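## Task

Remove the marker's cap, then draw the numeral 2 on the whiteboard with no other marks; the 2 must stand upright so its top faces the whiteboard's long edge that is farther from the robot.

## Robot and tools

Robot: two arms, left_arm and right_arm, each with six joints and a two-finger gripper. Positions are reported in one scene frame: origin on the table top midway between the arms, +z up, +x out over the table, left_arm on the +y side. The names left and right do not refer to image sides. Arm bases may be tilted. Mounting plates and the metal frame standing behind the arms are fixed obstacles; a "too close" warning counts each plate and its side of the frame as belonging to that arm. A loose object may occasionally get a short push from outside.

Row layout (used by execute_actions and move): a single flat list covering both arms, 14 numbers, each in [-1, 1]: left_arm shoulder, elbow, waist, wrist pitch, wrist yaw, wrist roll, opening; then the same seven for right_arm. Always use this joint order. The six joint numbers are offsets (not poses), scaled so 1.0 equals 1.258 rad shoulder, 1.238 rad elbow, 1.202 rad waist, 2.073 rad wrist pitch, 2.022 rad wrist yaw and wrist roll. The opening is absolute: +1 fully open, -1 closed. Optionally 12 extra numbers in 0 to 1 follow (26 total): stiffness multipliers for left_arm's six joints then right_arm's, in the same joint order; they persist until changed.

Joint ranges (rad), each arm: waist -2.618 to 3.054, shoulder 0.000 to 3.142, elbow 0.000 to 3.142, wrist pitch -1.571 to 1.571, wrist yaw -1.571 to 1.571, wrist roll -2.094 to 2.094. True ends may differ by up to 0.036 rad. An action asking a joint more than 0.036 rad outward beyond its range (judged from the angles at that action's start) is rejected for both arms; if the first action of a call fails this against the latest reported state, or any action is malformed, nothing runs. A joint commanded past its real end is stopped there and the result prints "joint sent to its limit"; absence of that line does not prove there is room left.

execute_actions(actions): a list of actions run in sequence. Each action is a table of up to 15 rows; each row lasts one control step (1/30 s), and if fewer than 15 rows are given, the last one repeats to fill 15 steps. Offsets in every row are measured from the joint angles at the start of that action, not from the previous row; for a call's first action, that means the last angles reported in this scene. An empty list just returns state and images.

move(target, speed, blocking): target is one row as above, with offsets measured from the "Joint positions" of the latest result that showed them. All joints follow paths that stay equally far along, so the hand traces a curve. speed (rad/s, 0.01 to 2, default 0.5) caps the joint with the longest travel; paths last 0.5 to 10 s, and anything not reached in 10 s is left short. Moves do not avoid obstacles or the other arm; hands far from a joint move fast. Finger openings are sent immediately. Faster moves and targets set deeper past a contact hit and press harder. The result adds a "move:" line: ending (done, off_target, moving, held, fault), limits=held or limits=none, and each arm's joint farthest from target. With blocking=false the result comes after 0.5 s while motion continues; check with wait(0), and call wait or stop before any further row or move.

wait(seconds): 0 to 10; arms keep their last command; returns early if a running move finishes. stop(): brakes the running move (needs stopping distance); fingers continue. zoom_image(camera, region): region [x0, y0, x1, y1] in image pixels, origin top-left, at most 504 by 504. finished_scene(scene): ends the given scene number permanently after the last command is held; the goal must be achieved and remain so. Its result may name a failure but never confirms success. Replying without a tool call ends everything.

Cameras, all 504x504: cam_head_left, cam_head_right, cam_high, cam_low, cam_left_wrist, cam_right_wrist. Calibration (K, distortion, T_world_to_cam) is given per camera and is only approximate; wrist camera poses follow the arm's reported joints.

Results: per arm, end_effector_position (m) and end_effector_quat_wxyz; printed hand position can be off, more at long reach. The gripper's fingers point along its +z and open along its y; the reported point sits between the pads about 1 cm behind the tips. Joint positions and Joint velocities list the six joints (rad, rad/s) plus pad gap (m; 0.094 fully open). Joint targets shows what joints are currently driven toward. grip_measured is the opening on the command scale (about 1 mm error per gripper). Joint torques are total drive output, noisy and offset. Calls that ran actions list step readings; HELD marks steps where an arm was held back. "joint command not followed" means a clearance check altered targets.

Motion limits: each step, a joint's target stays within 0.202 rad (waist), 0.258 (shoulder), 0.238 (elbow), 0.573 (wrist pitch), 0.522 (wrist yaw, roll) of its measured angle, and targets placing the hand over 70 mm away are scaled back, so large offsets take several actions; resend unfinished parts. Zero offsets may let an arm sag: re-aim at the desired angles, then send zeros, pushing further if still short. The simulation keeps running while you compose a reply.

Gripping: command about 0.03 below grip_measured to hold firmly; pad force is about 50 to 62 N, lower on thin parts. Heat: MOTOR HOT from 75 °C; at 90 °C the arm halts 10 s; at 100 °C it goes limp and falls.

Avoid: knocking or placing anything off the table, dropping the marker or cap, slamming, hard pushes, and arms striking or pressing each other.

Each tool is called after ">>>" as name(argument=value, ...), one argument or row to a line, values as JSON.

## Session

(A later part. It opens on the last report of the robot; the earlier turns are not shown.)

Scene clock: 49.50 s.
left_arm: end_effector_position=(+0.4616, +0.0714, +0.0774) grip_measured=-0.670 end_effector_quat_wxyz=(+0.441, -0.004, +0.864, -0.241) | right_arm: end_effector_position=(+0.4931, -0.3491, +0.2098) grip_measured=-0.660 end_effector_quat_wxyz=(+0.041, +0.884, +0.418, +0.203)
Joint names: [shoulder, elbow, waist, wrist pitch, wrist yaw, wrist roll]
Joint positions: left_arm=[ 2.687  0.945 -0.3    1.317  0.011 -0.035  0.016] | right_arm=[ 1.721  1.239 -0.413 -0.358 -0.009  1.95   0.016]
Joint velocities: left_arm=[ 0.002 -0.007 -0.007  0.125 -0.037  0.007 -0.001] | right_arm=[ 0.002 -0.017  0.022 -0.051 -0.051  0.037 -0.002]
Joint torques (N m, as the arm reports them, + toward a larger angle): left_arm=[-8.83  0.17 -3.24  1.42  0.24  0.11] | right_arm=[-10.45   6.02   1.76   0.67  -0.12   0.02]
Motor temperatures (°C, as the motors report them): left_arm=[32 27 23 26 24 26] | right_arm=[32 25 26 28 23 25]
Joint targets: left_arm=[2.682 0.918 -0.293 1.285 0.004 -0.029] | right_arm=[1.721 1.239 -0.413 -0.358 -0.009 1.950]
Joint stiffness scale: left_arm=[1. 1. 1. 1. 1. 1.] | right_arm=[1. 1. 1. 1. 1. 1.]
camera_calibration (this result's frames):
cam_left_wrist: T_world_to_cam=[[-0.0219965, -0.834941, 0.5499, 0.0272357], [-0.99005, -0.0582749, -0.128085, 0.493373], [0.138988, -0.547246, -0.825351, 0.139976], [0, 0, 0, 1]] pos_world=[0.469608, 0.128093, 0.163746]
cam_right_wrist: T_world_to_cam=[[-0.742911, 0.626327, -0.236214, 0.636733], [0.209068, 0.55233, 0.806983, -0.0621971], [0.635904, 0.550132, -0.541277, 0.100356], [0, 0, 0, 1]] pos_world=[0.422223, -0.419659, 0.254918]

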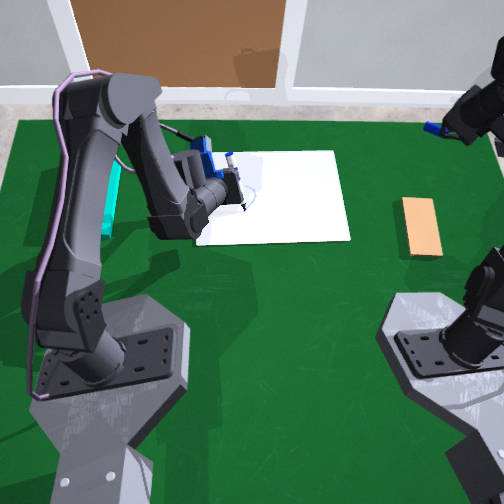

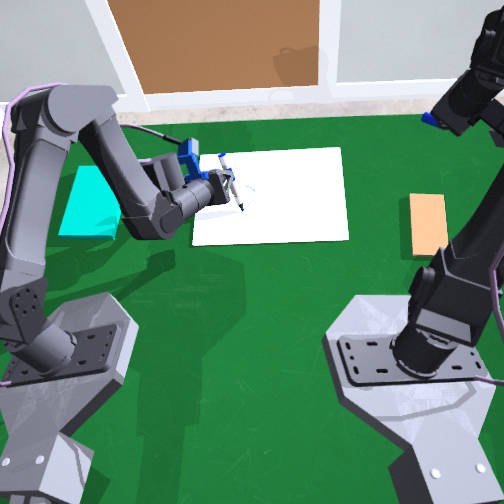

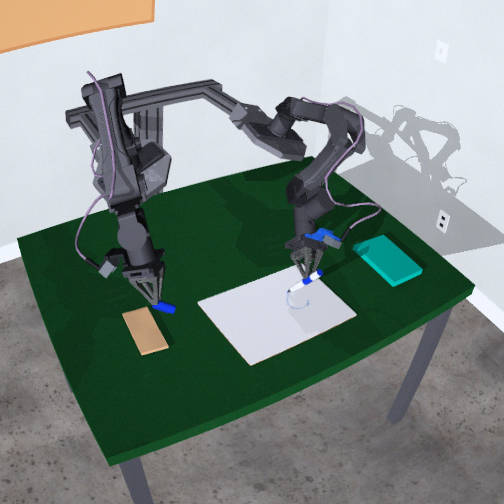

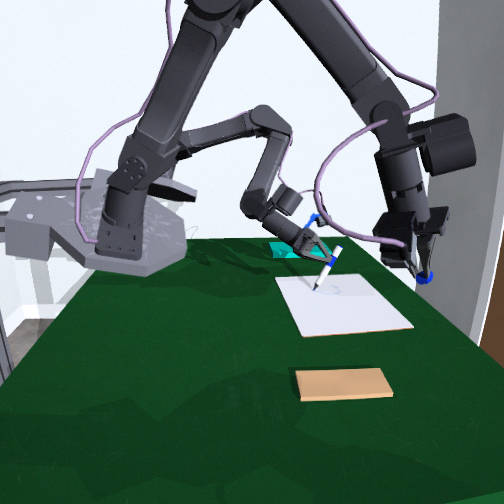

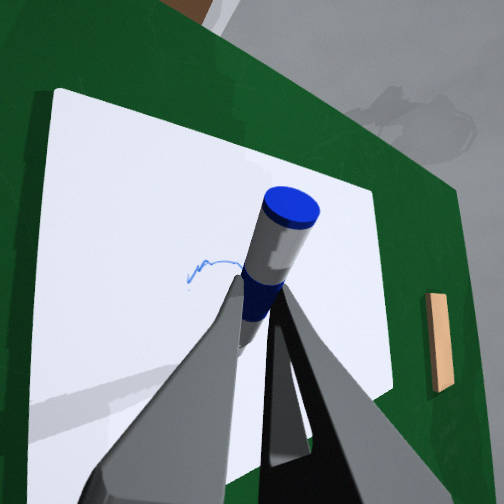

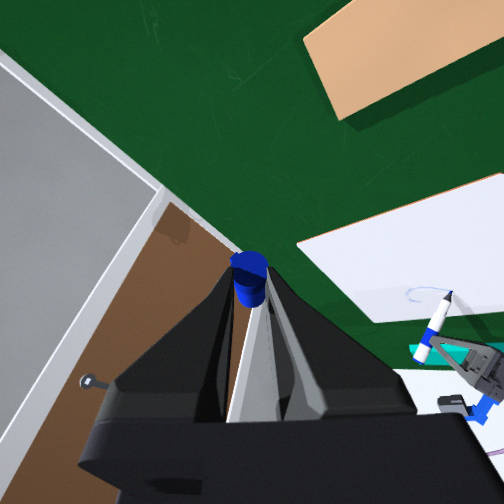

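>>> move(
  target=[-0.0119,-0.105,0.0308,0.0294,-0.0035,0.003,-0.78,0,0,0,0,0,0,-0.8],
  speed=0.15,
)

>>> zoom_image(
  camera="cam_head_right",
  region=[190,140,300,250],
)

Scene clock: 51.00 s.
left_arm: end_effector_position=(+0.4410, +0.0914, +0.0766) grip_measured=-0.670 end_effector_quat_wxyz=(+0.439, -0.015, +0.868, -0.233) | right_arm: end_effector_position=(+0.4931, -0.3491, +0.2098) grip_measured=-0.660 end_effector_quat_wxyz=(+0.041, +0.884, +0.418, +0.203)
Joint names: [shoulder, elbow, waist, wrist pitch, wrist yaw, wrist roll]
Joint positions: left_arm=[ 2.677  0.842 -0.27   1.408  0.014 -0.038  0.016] | right_arm=[ 1.721  1.239 -0.413 -0.358 -0.009  1.95   0.016]
Joint velocities: left_arm=[-0.007 -0.012  0.002 -0.051  0.037 -0.007 -0.   ] | right_arm=[-0.002  0.002 -0.007  0.037 -0.007  0.007 -0.001]
Joint torques (N m, as the arm reports them, + toward a larger angle): left_arm=[-8.34 -0.32 -3.09  1.43  0.23  0.12] | right_arm=[-10.4    6.04   1.72   0.67  -0.11   0.02]
Motor temperatures (°C, as the motors report them): left_arm=[32 27 23 26 24 26] | right_arm=[32 25 26 28 23 25]
Joint targets: left_arm=[2.672 0.815 -0.263 1.378 0.004 -0.029] | right_arm=[1.721 1.239 -0.413 -0.358 -0.009 1.950]
Joint stiffness scale: left_arm=[1. 1. 1. 1. 1. 1.] | right_arm=[1. 1. 1. 1. 1. 1.]
move: off_target (left_arm); limits=none; left_arm: farthest joint: the wrist pitch, 0.030 radians from its target (0.061 radians at the start); right_arm: farthest joint: the waist, 0.000 radians from its target (0.000 radians at the start)
camera_calibration (this result's frames):
cam_left_wrist: T_world_to_cam=[[0.00639806, -0.837521, 0.546367, 0.0319367], [-0.989821, -0.0829853, -0.115616, 0.4753], [0.142172, -0.540066, -0.829527, 0.151393], [0, 0, 0, 1]] pos_world=[0.448734, 0.147953, 0.163088]
cam_right_wrist: T_world_to_cam=[[-0.742911, 0.626327, -0.236214, 0.636733], [0.209068, 0.55233, 0.806983, -0.0621971], [0.635904, 0.550132, -0.541277, 0.100356], [0, 0, 0, 1]] pos_world=[0.422223, -0.419659, 0.254918]

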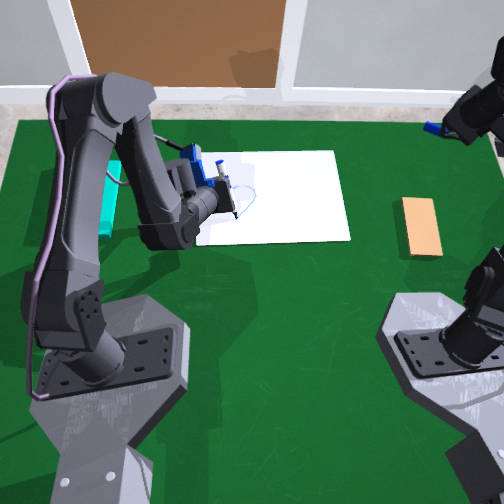

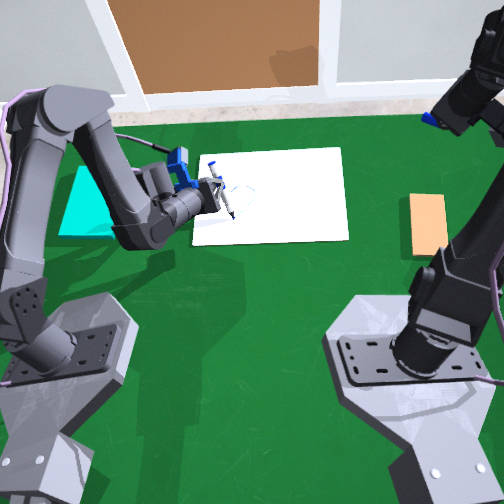

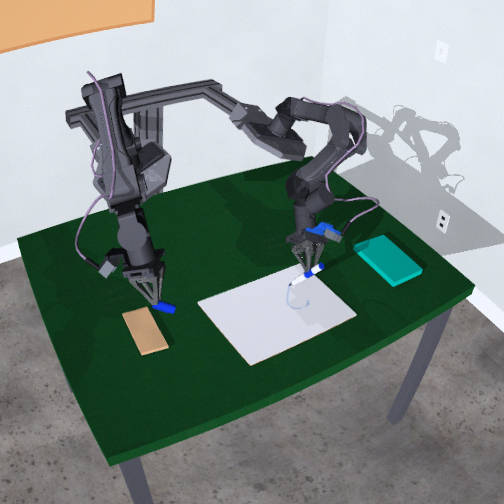

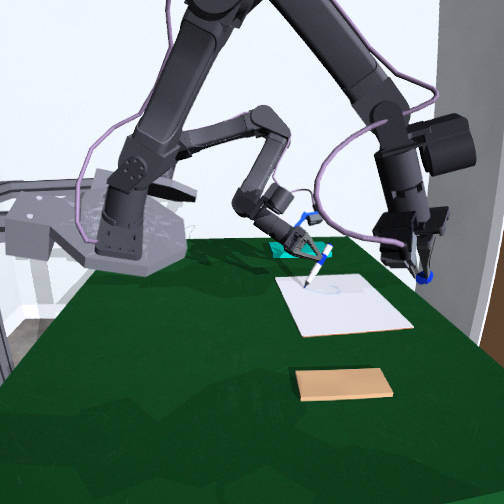

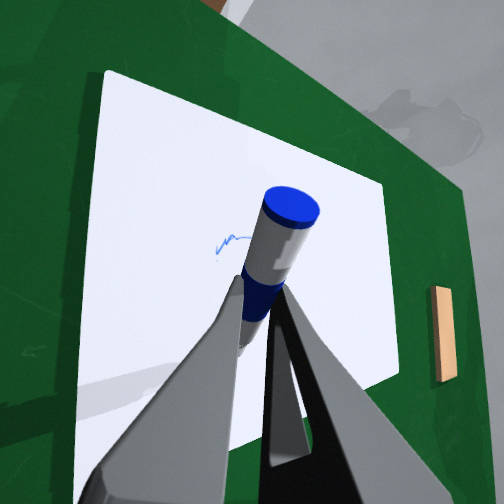

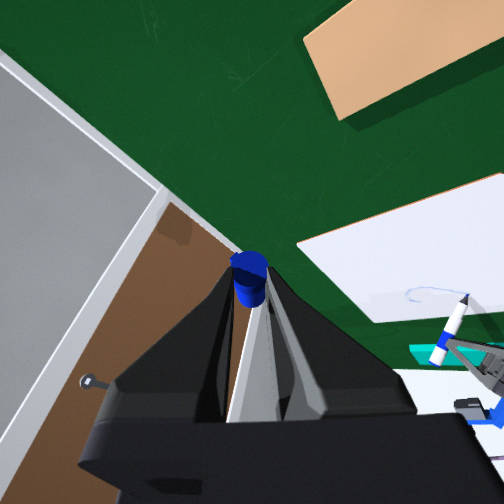

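Region (190, 140, 300, 250) of cam_head_right's 504x504 image, scaled by 4.582, with more detail than that image has.

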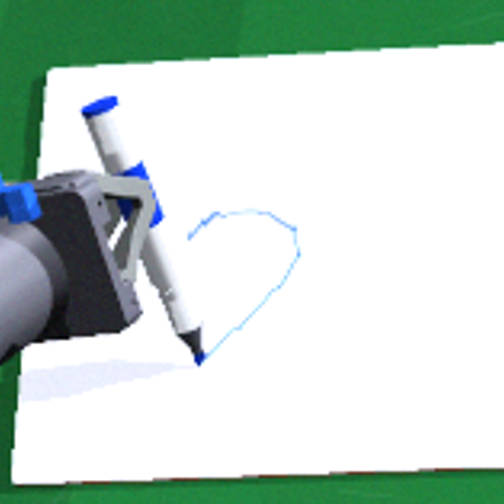

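>>> move(
  target=[0.0437,0.0565,-0.0607,-0.021,-0.005,0.0045,-0.78,0,0,0,0,0,0,-0.8],
  speed=0.15,
)

Scene clock: 52.00 s.
left_arm: end_effector_position=(+0.4388, +0.0599, +0.0775) grip_measured=-0.670 end_effector_quat_wxyz=(+0.439, +0.008, +0.863, -0.249) | right_arm: end_effector_position=(+0.4931, -0.3491, +0.2098) grip_measured=-0.660 end_effector_quat_wxyz=(+0.041, +0.884, +0.418, +0.203)
Joint names: [shoulder, elbow, waist, wrist pitch, wrist yaw, wrist roll]
Joint positions: left_arm=[ 2.715  0.892 -0.334  1.39   0.006 -0.038  0.016] | right_arm=[ 1.721  1.239 -0.413 -0.358 -0.009  1.95   0.016]
Joint velocities: left_arm=[-0.002  0.002  0.002 -0.022  0.007 -0.051 -0.001] | right_arm=[-0.002 -0.002  0.027  0.022  0.051 -0.037  0.   ]
Joint torques (N m, as the arm reports them, + toward a larger angle): left_arm=[-7.02  3.01 -4.5   1.49  0.3   0.14] | right_arm=[-10.44   6.03   1.72   0.69  -0.12   0.01]
Motor temperatures (°C, as the motors report them): left_arm=[31 27 23 26 24 26] | right_arm=[32 25 26 28 23 25]
Joint targets: left_arm=[2.732 0.911 -0.343 1.365 0.004 -0.029] | right_arm=[1.721 1.239 -0.413 -0.358 -0.009 1.950]
Joint stiffness scale: left_arm=[1. 1. 1. 1. 1. 1.] | right_arm=[1. 1. 1. 1. 1. 1.]
move: off_target (left_arm); limits=none; left_arm: farthest joint: the wrist pitch, 0.025 radians from its target (0.044 radians at the start); right_arm: farthest joint: the waist, 0.000 radians from its target (0.000 radians at the start)
camera_calibration (this result's frames):
cam_left_wrist: T_world_to_cam=[[-0.0469857, -0.83121, 0.55397, 0.0274995], [-0.991043, -0.0306099, -0.129986, 0.469114], [0.125002, -0.555116, -0.822326, 0.143348], [0, 0, 0, 1]] pos_world=[0.448286, 0.116792, 0.163623]
cam_right_wrist: T_world_to_cam=[[-0.742911, 0.626327, -0.236214, 0.636733], [0.209068, 0.55233, 0.806983, -0.0621971], [0.635904, 0.550132, -0.541277, 0.100356], [0, 0, 0, 1]] pos_world=[0.422223, -0.419659, 0.254918]

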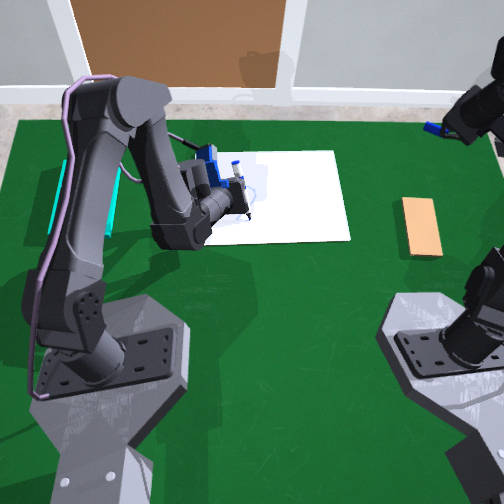

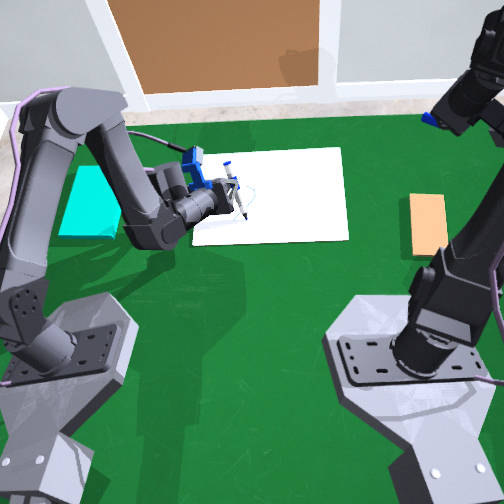

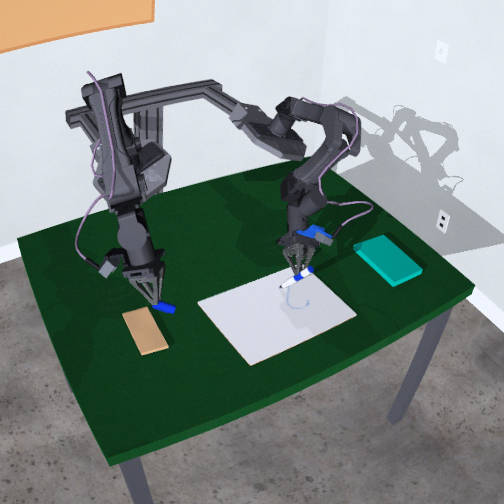

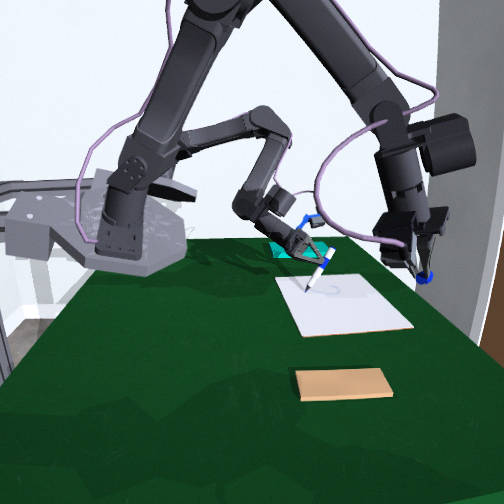

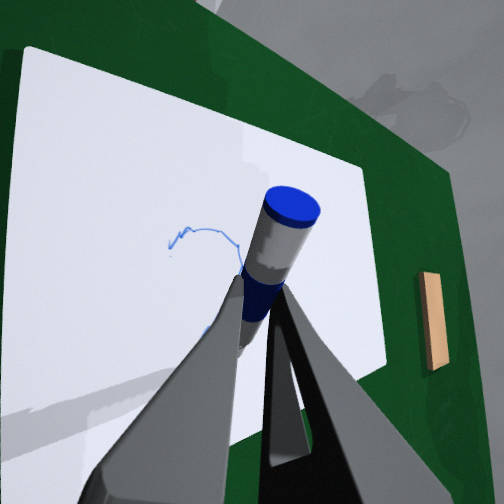

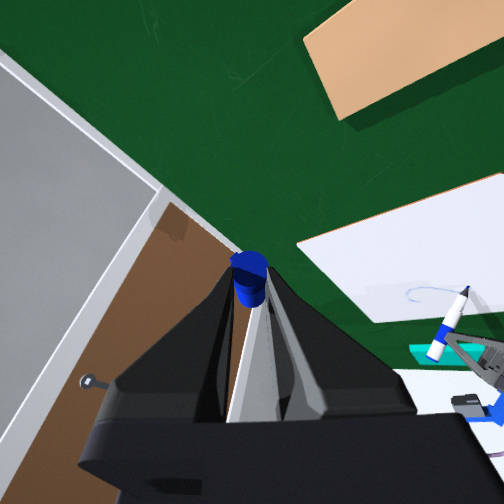

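Next to targets qs 2.773, qe .970, w −.400, qp 1.325.

>>> move(
  target=[0.046,0.063,-0.055,-0.031,-0.001,0.0045,-0.78,0,0,0,0,0,0,-0.8],
  speed=0.15,
)

>>> zoom_image(
  camera="cam_head_left",
  region=[190,140,300,250],
)

Scene clock: 53.03 s.
left_arm: end_effector_position=(+0.4369, +0.0295, +0.0773) grip_measured=-0.670 end_effector_quat_wxyz=(+0.437, +0.030, +0.859, -0.265) | right_arm: end_effector_position=(+0.4931, -0.3491, +0.2098) grip_measured=-0.660 end_effector_quat_wxyz=(+0.041, +0.884, +0.418, +0.203)
Joint names: [shoulder, elbow, waist, wrist pitch, wrist yaw, wrist roll]
Joint positions: left_arm=[ 2.753  0.952 -0.39   1.36   0.004 -0.038  0.016] | right_arm=[ 1.721  1.239 -0.413 -0.358 -0.009  1.95   0.016]
Joint velocities: left_arm=[ 0.007 -0.002  0.012 -0.081 -0.037  0.095 -0.001] | right_arm=[-0.017 -0.017 -0.007  0.066 -0.007 -0.007 -0.001]
Joint torques (N m, as the arm reports them, + toward a larger angle): left_arm=[-7.04  3.14 -4.57  1.4   0.32  0.14] | right_arm=[-10.47   6.04   1.69   0.68  -0.12   0.02]
Motor temperatures (°C, as the motors report them): left_arm=[31 27 23 26 24 26] | right_arm=[32 25 26 28 23 25]
Joint targets: left_arm=[2.773 0.970 -0.400 1.326 0.004 -0.029] | right_arm=[1.721 1.239 -0.413 -0.358 -0.009 1.950]
Joint stiffness scale: left_arm=[1. 1. 1. 1. 1. 1.] | right_arm=[1. 1. 1. 1. 1. 1.]
move: off_target (left_arm); limits=none; left_arm: farthest joint: the wrist pitch, 0.034 radians from its target (0.064 radians at the start); right_arm: farthest joint: the waist, 0.000 radians from its target (0.000 radians at the start)
camera_calibration (this result's frames):
cam_left_wrist: T_world_to_cam=[[-0.0972538, -0.822018, 0.561095, 0.0233753], [-0.989689, 0.0203111, -0.141785, 0.465083], [0.105153, -0.569099, -0.815518, 0.135091], [0, 0, 0, 1]] pos_world=[0.448356, 0.0866485, 0.162995]
cam_right_wrist: T_world_to_cam=[[-0.742911, 0.626327, -0.236214, 0.636733], [0.209068, 0.55233, 0.806983, -0.0621971], [0.635904, 0.550132, -0.541277, 0.100356], [0, 0, 0, 1]] pos_world=[0.422223, -0.419659, 0.254918]

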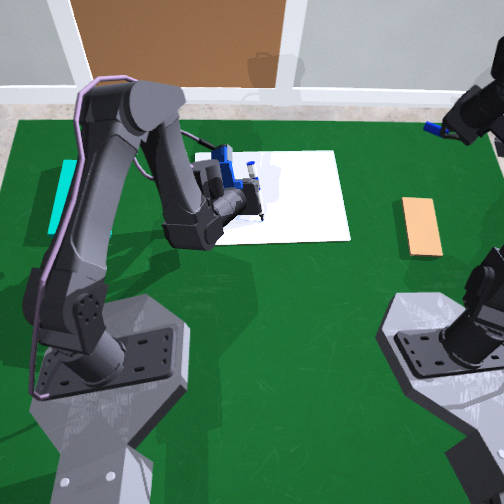

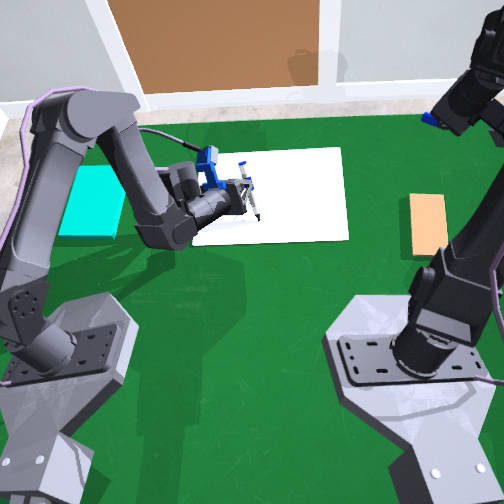

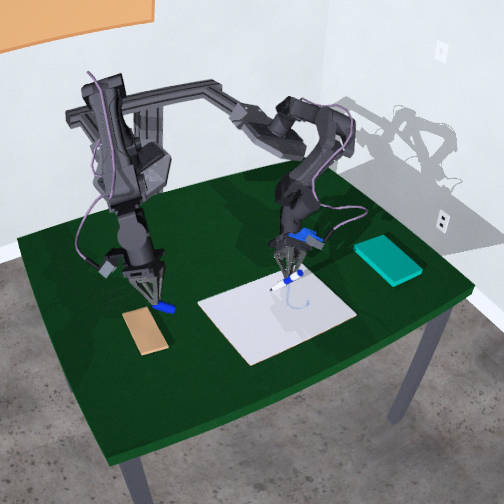

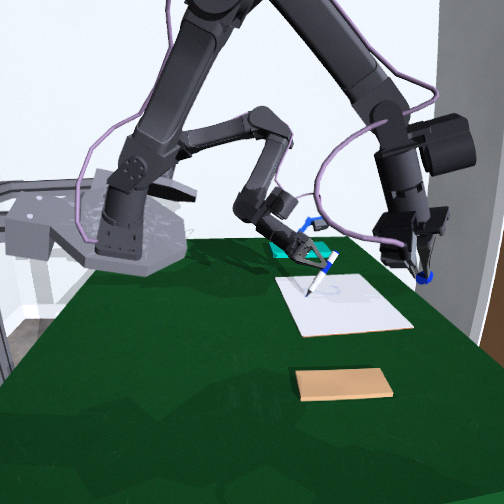

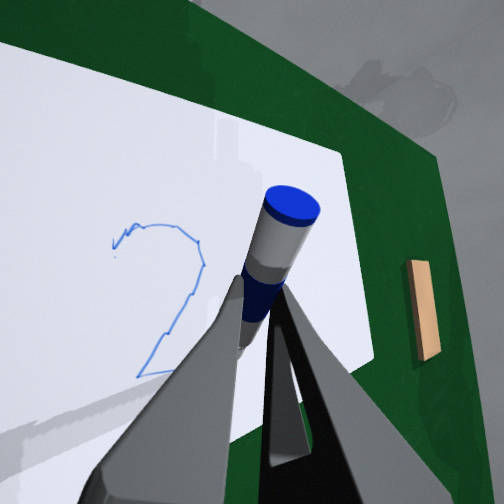

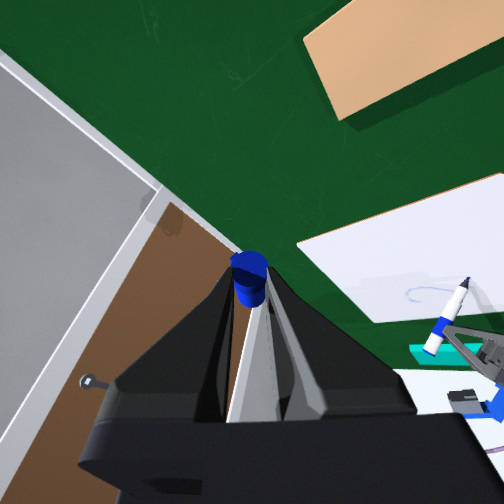

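Region (190, 140, 300, 250) of cam_head_left's 504x504 image, scaled by 4.582, with more detail than that image has.

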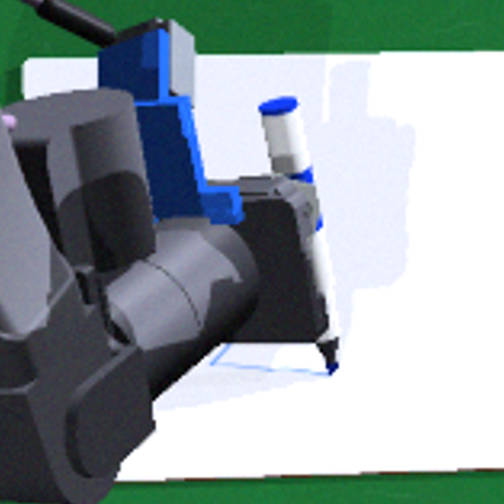

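Base line drawn. Lift.

>>> move(
  target=[-0.3,0,0.2,0,0,0,-0.78,0,0,0,0,0,0,-0.8],
  speed=0.4,
)

>>> zoom_image(
  camera="cam_head_right",
  region=[190,140,350,250],
)

Scene clock: 54.57 s.
left_arm: end_effector_position=(+0.5639, +0.1947, +0.1930) grip_measured=-0.670 end_effector_quat_wxyz=(+0.586, -0.097, +0.784, -0.179) | right_arm: end_effector_position=(+0.4931, -0.3491, +0.2098) grip_measured=-0.660 end_effector_quat_wxyz=(+0.041, +0.884, +0.418, +0.203)
Joint names: [shoulder, elbow, waist, wrist pitch, wrist yaw, wrist roll]
Joint positions: left_arm=[ 2.381  0.952 -0.144  1.368 -0.    -0.039  0.016] | right_arm=[ 1.721  1.239 -0.413 -0.358 -0.009  1.95   0.016]
Joint velocities: left_arm=[-0.002 -0.012 -0.002  0.022  0.007  0.081  0.001] | right_arm=[-0.022 -0.012 -0.002  0.007 -0.051 -0.007 -0.   ]
Joint torques (N m, as the arm reports them, + toward a larger angle): left_arm=[-9.52  3.34 -3.93  1.83  0.37  0.03] | right_arm=[-10.42   6.05   1.72   0.68  -0.13   0.01]
Motor temperatures (°C, as the motors report them): left_arm=[32 27 23 26 24 26] | right_arm=[33 25 26 28 23 25]
Joint targets: left_arm=[2.375 0.952 -0.150 1.360 0.004 -0.038] | right_arm=[1.721 1.239 -0.413 -0.358 -0.009 1.950]
Joint stiffness scale: left_arm=[1. 1. 1. 1. 1. 1.] | right_arm=[1. 1. 1. 1. 1. 1.]
move: done; limits=none; left_arm: farthest joint: the wrist pitch, 0.008 radians from its target (0.000 radians at the start); right_arm: farthest joint: the waist, 0.000 radians from its target (0.000 radians at the start)
camera_calibration (this result's frames):
cam_left_wrist: T_world_to_cam=[[0.0632815, -0.820801, 0.567698, 0.0146362], [-0.860819, -0.33271, -0.38509, 0.646843], [0.504961, -0.464316, -0.727616, 0.0473018], [0, 0, 0, 1]] pos_world=[0.532003, 0.249187, 0.275201]
cam_right_wrist: T_world_to_cam=[[-0.742911, 0.626327, -0.236214, 0.636733], [0.209068, 0.55233, 0.806983, -0.0621971], [0.635904, 0.550132, -0.541277, 0.100356], [0, 0, 0, 1]] pos_world=[0.422223, -0.419659, 0.254918]

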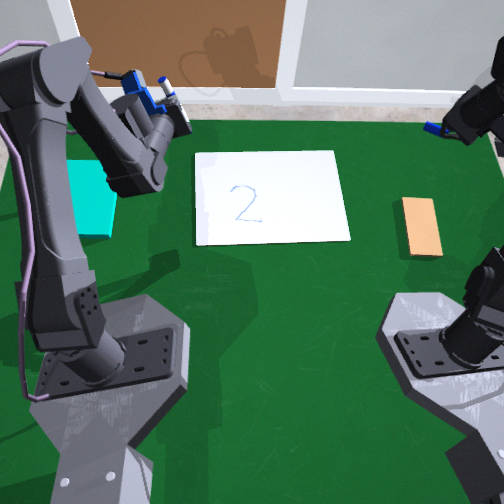

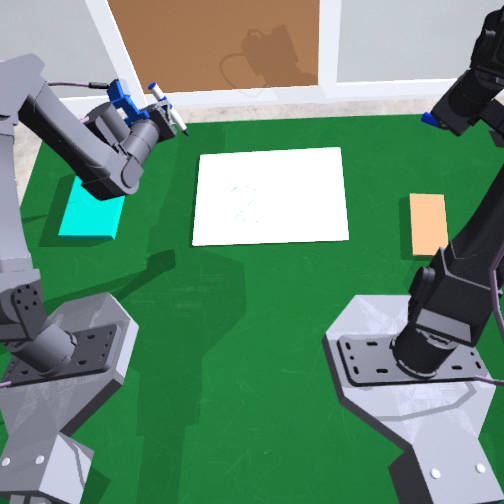

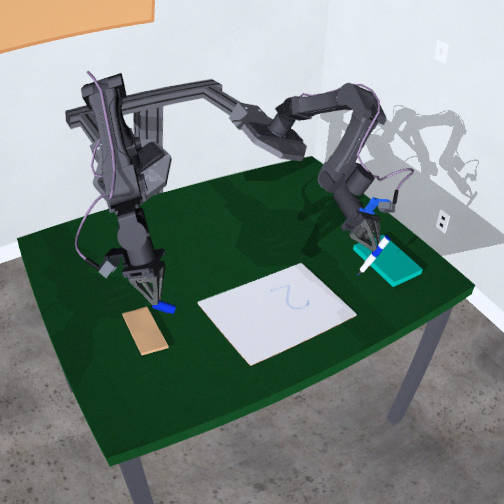

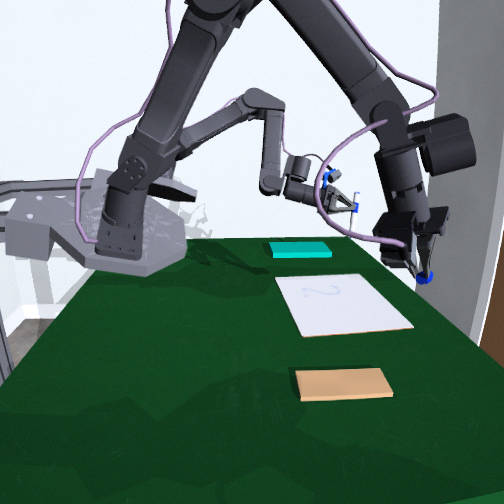

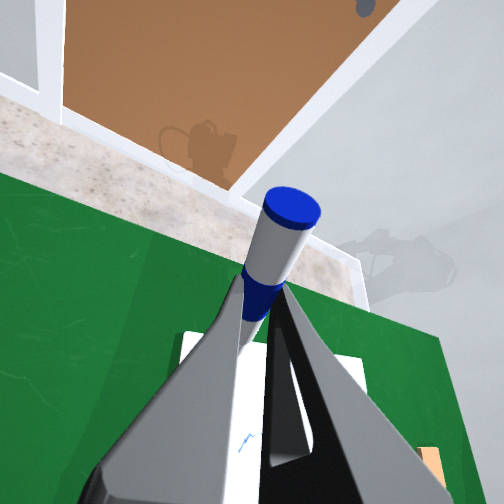

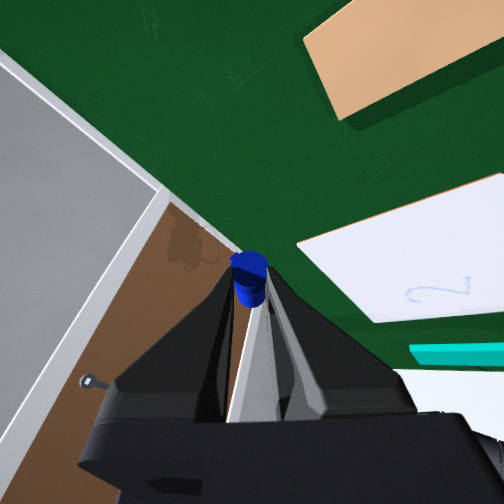

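Region (190, 140, 350, 250) of cam_head_right's 504x504 image, scaled by 3.150, with more detail than that image has; it fills the top 346 rows of this view, and the rest is white.

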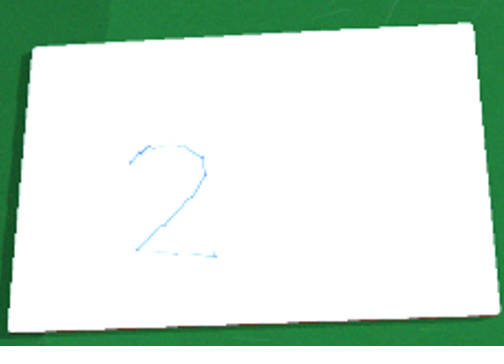

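>>> finished_scene(
  scene=2,
)

The scene is finished.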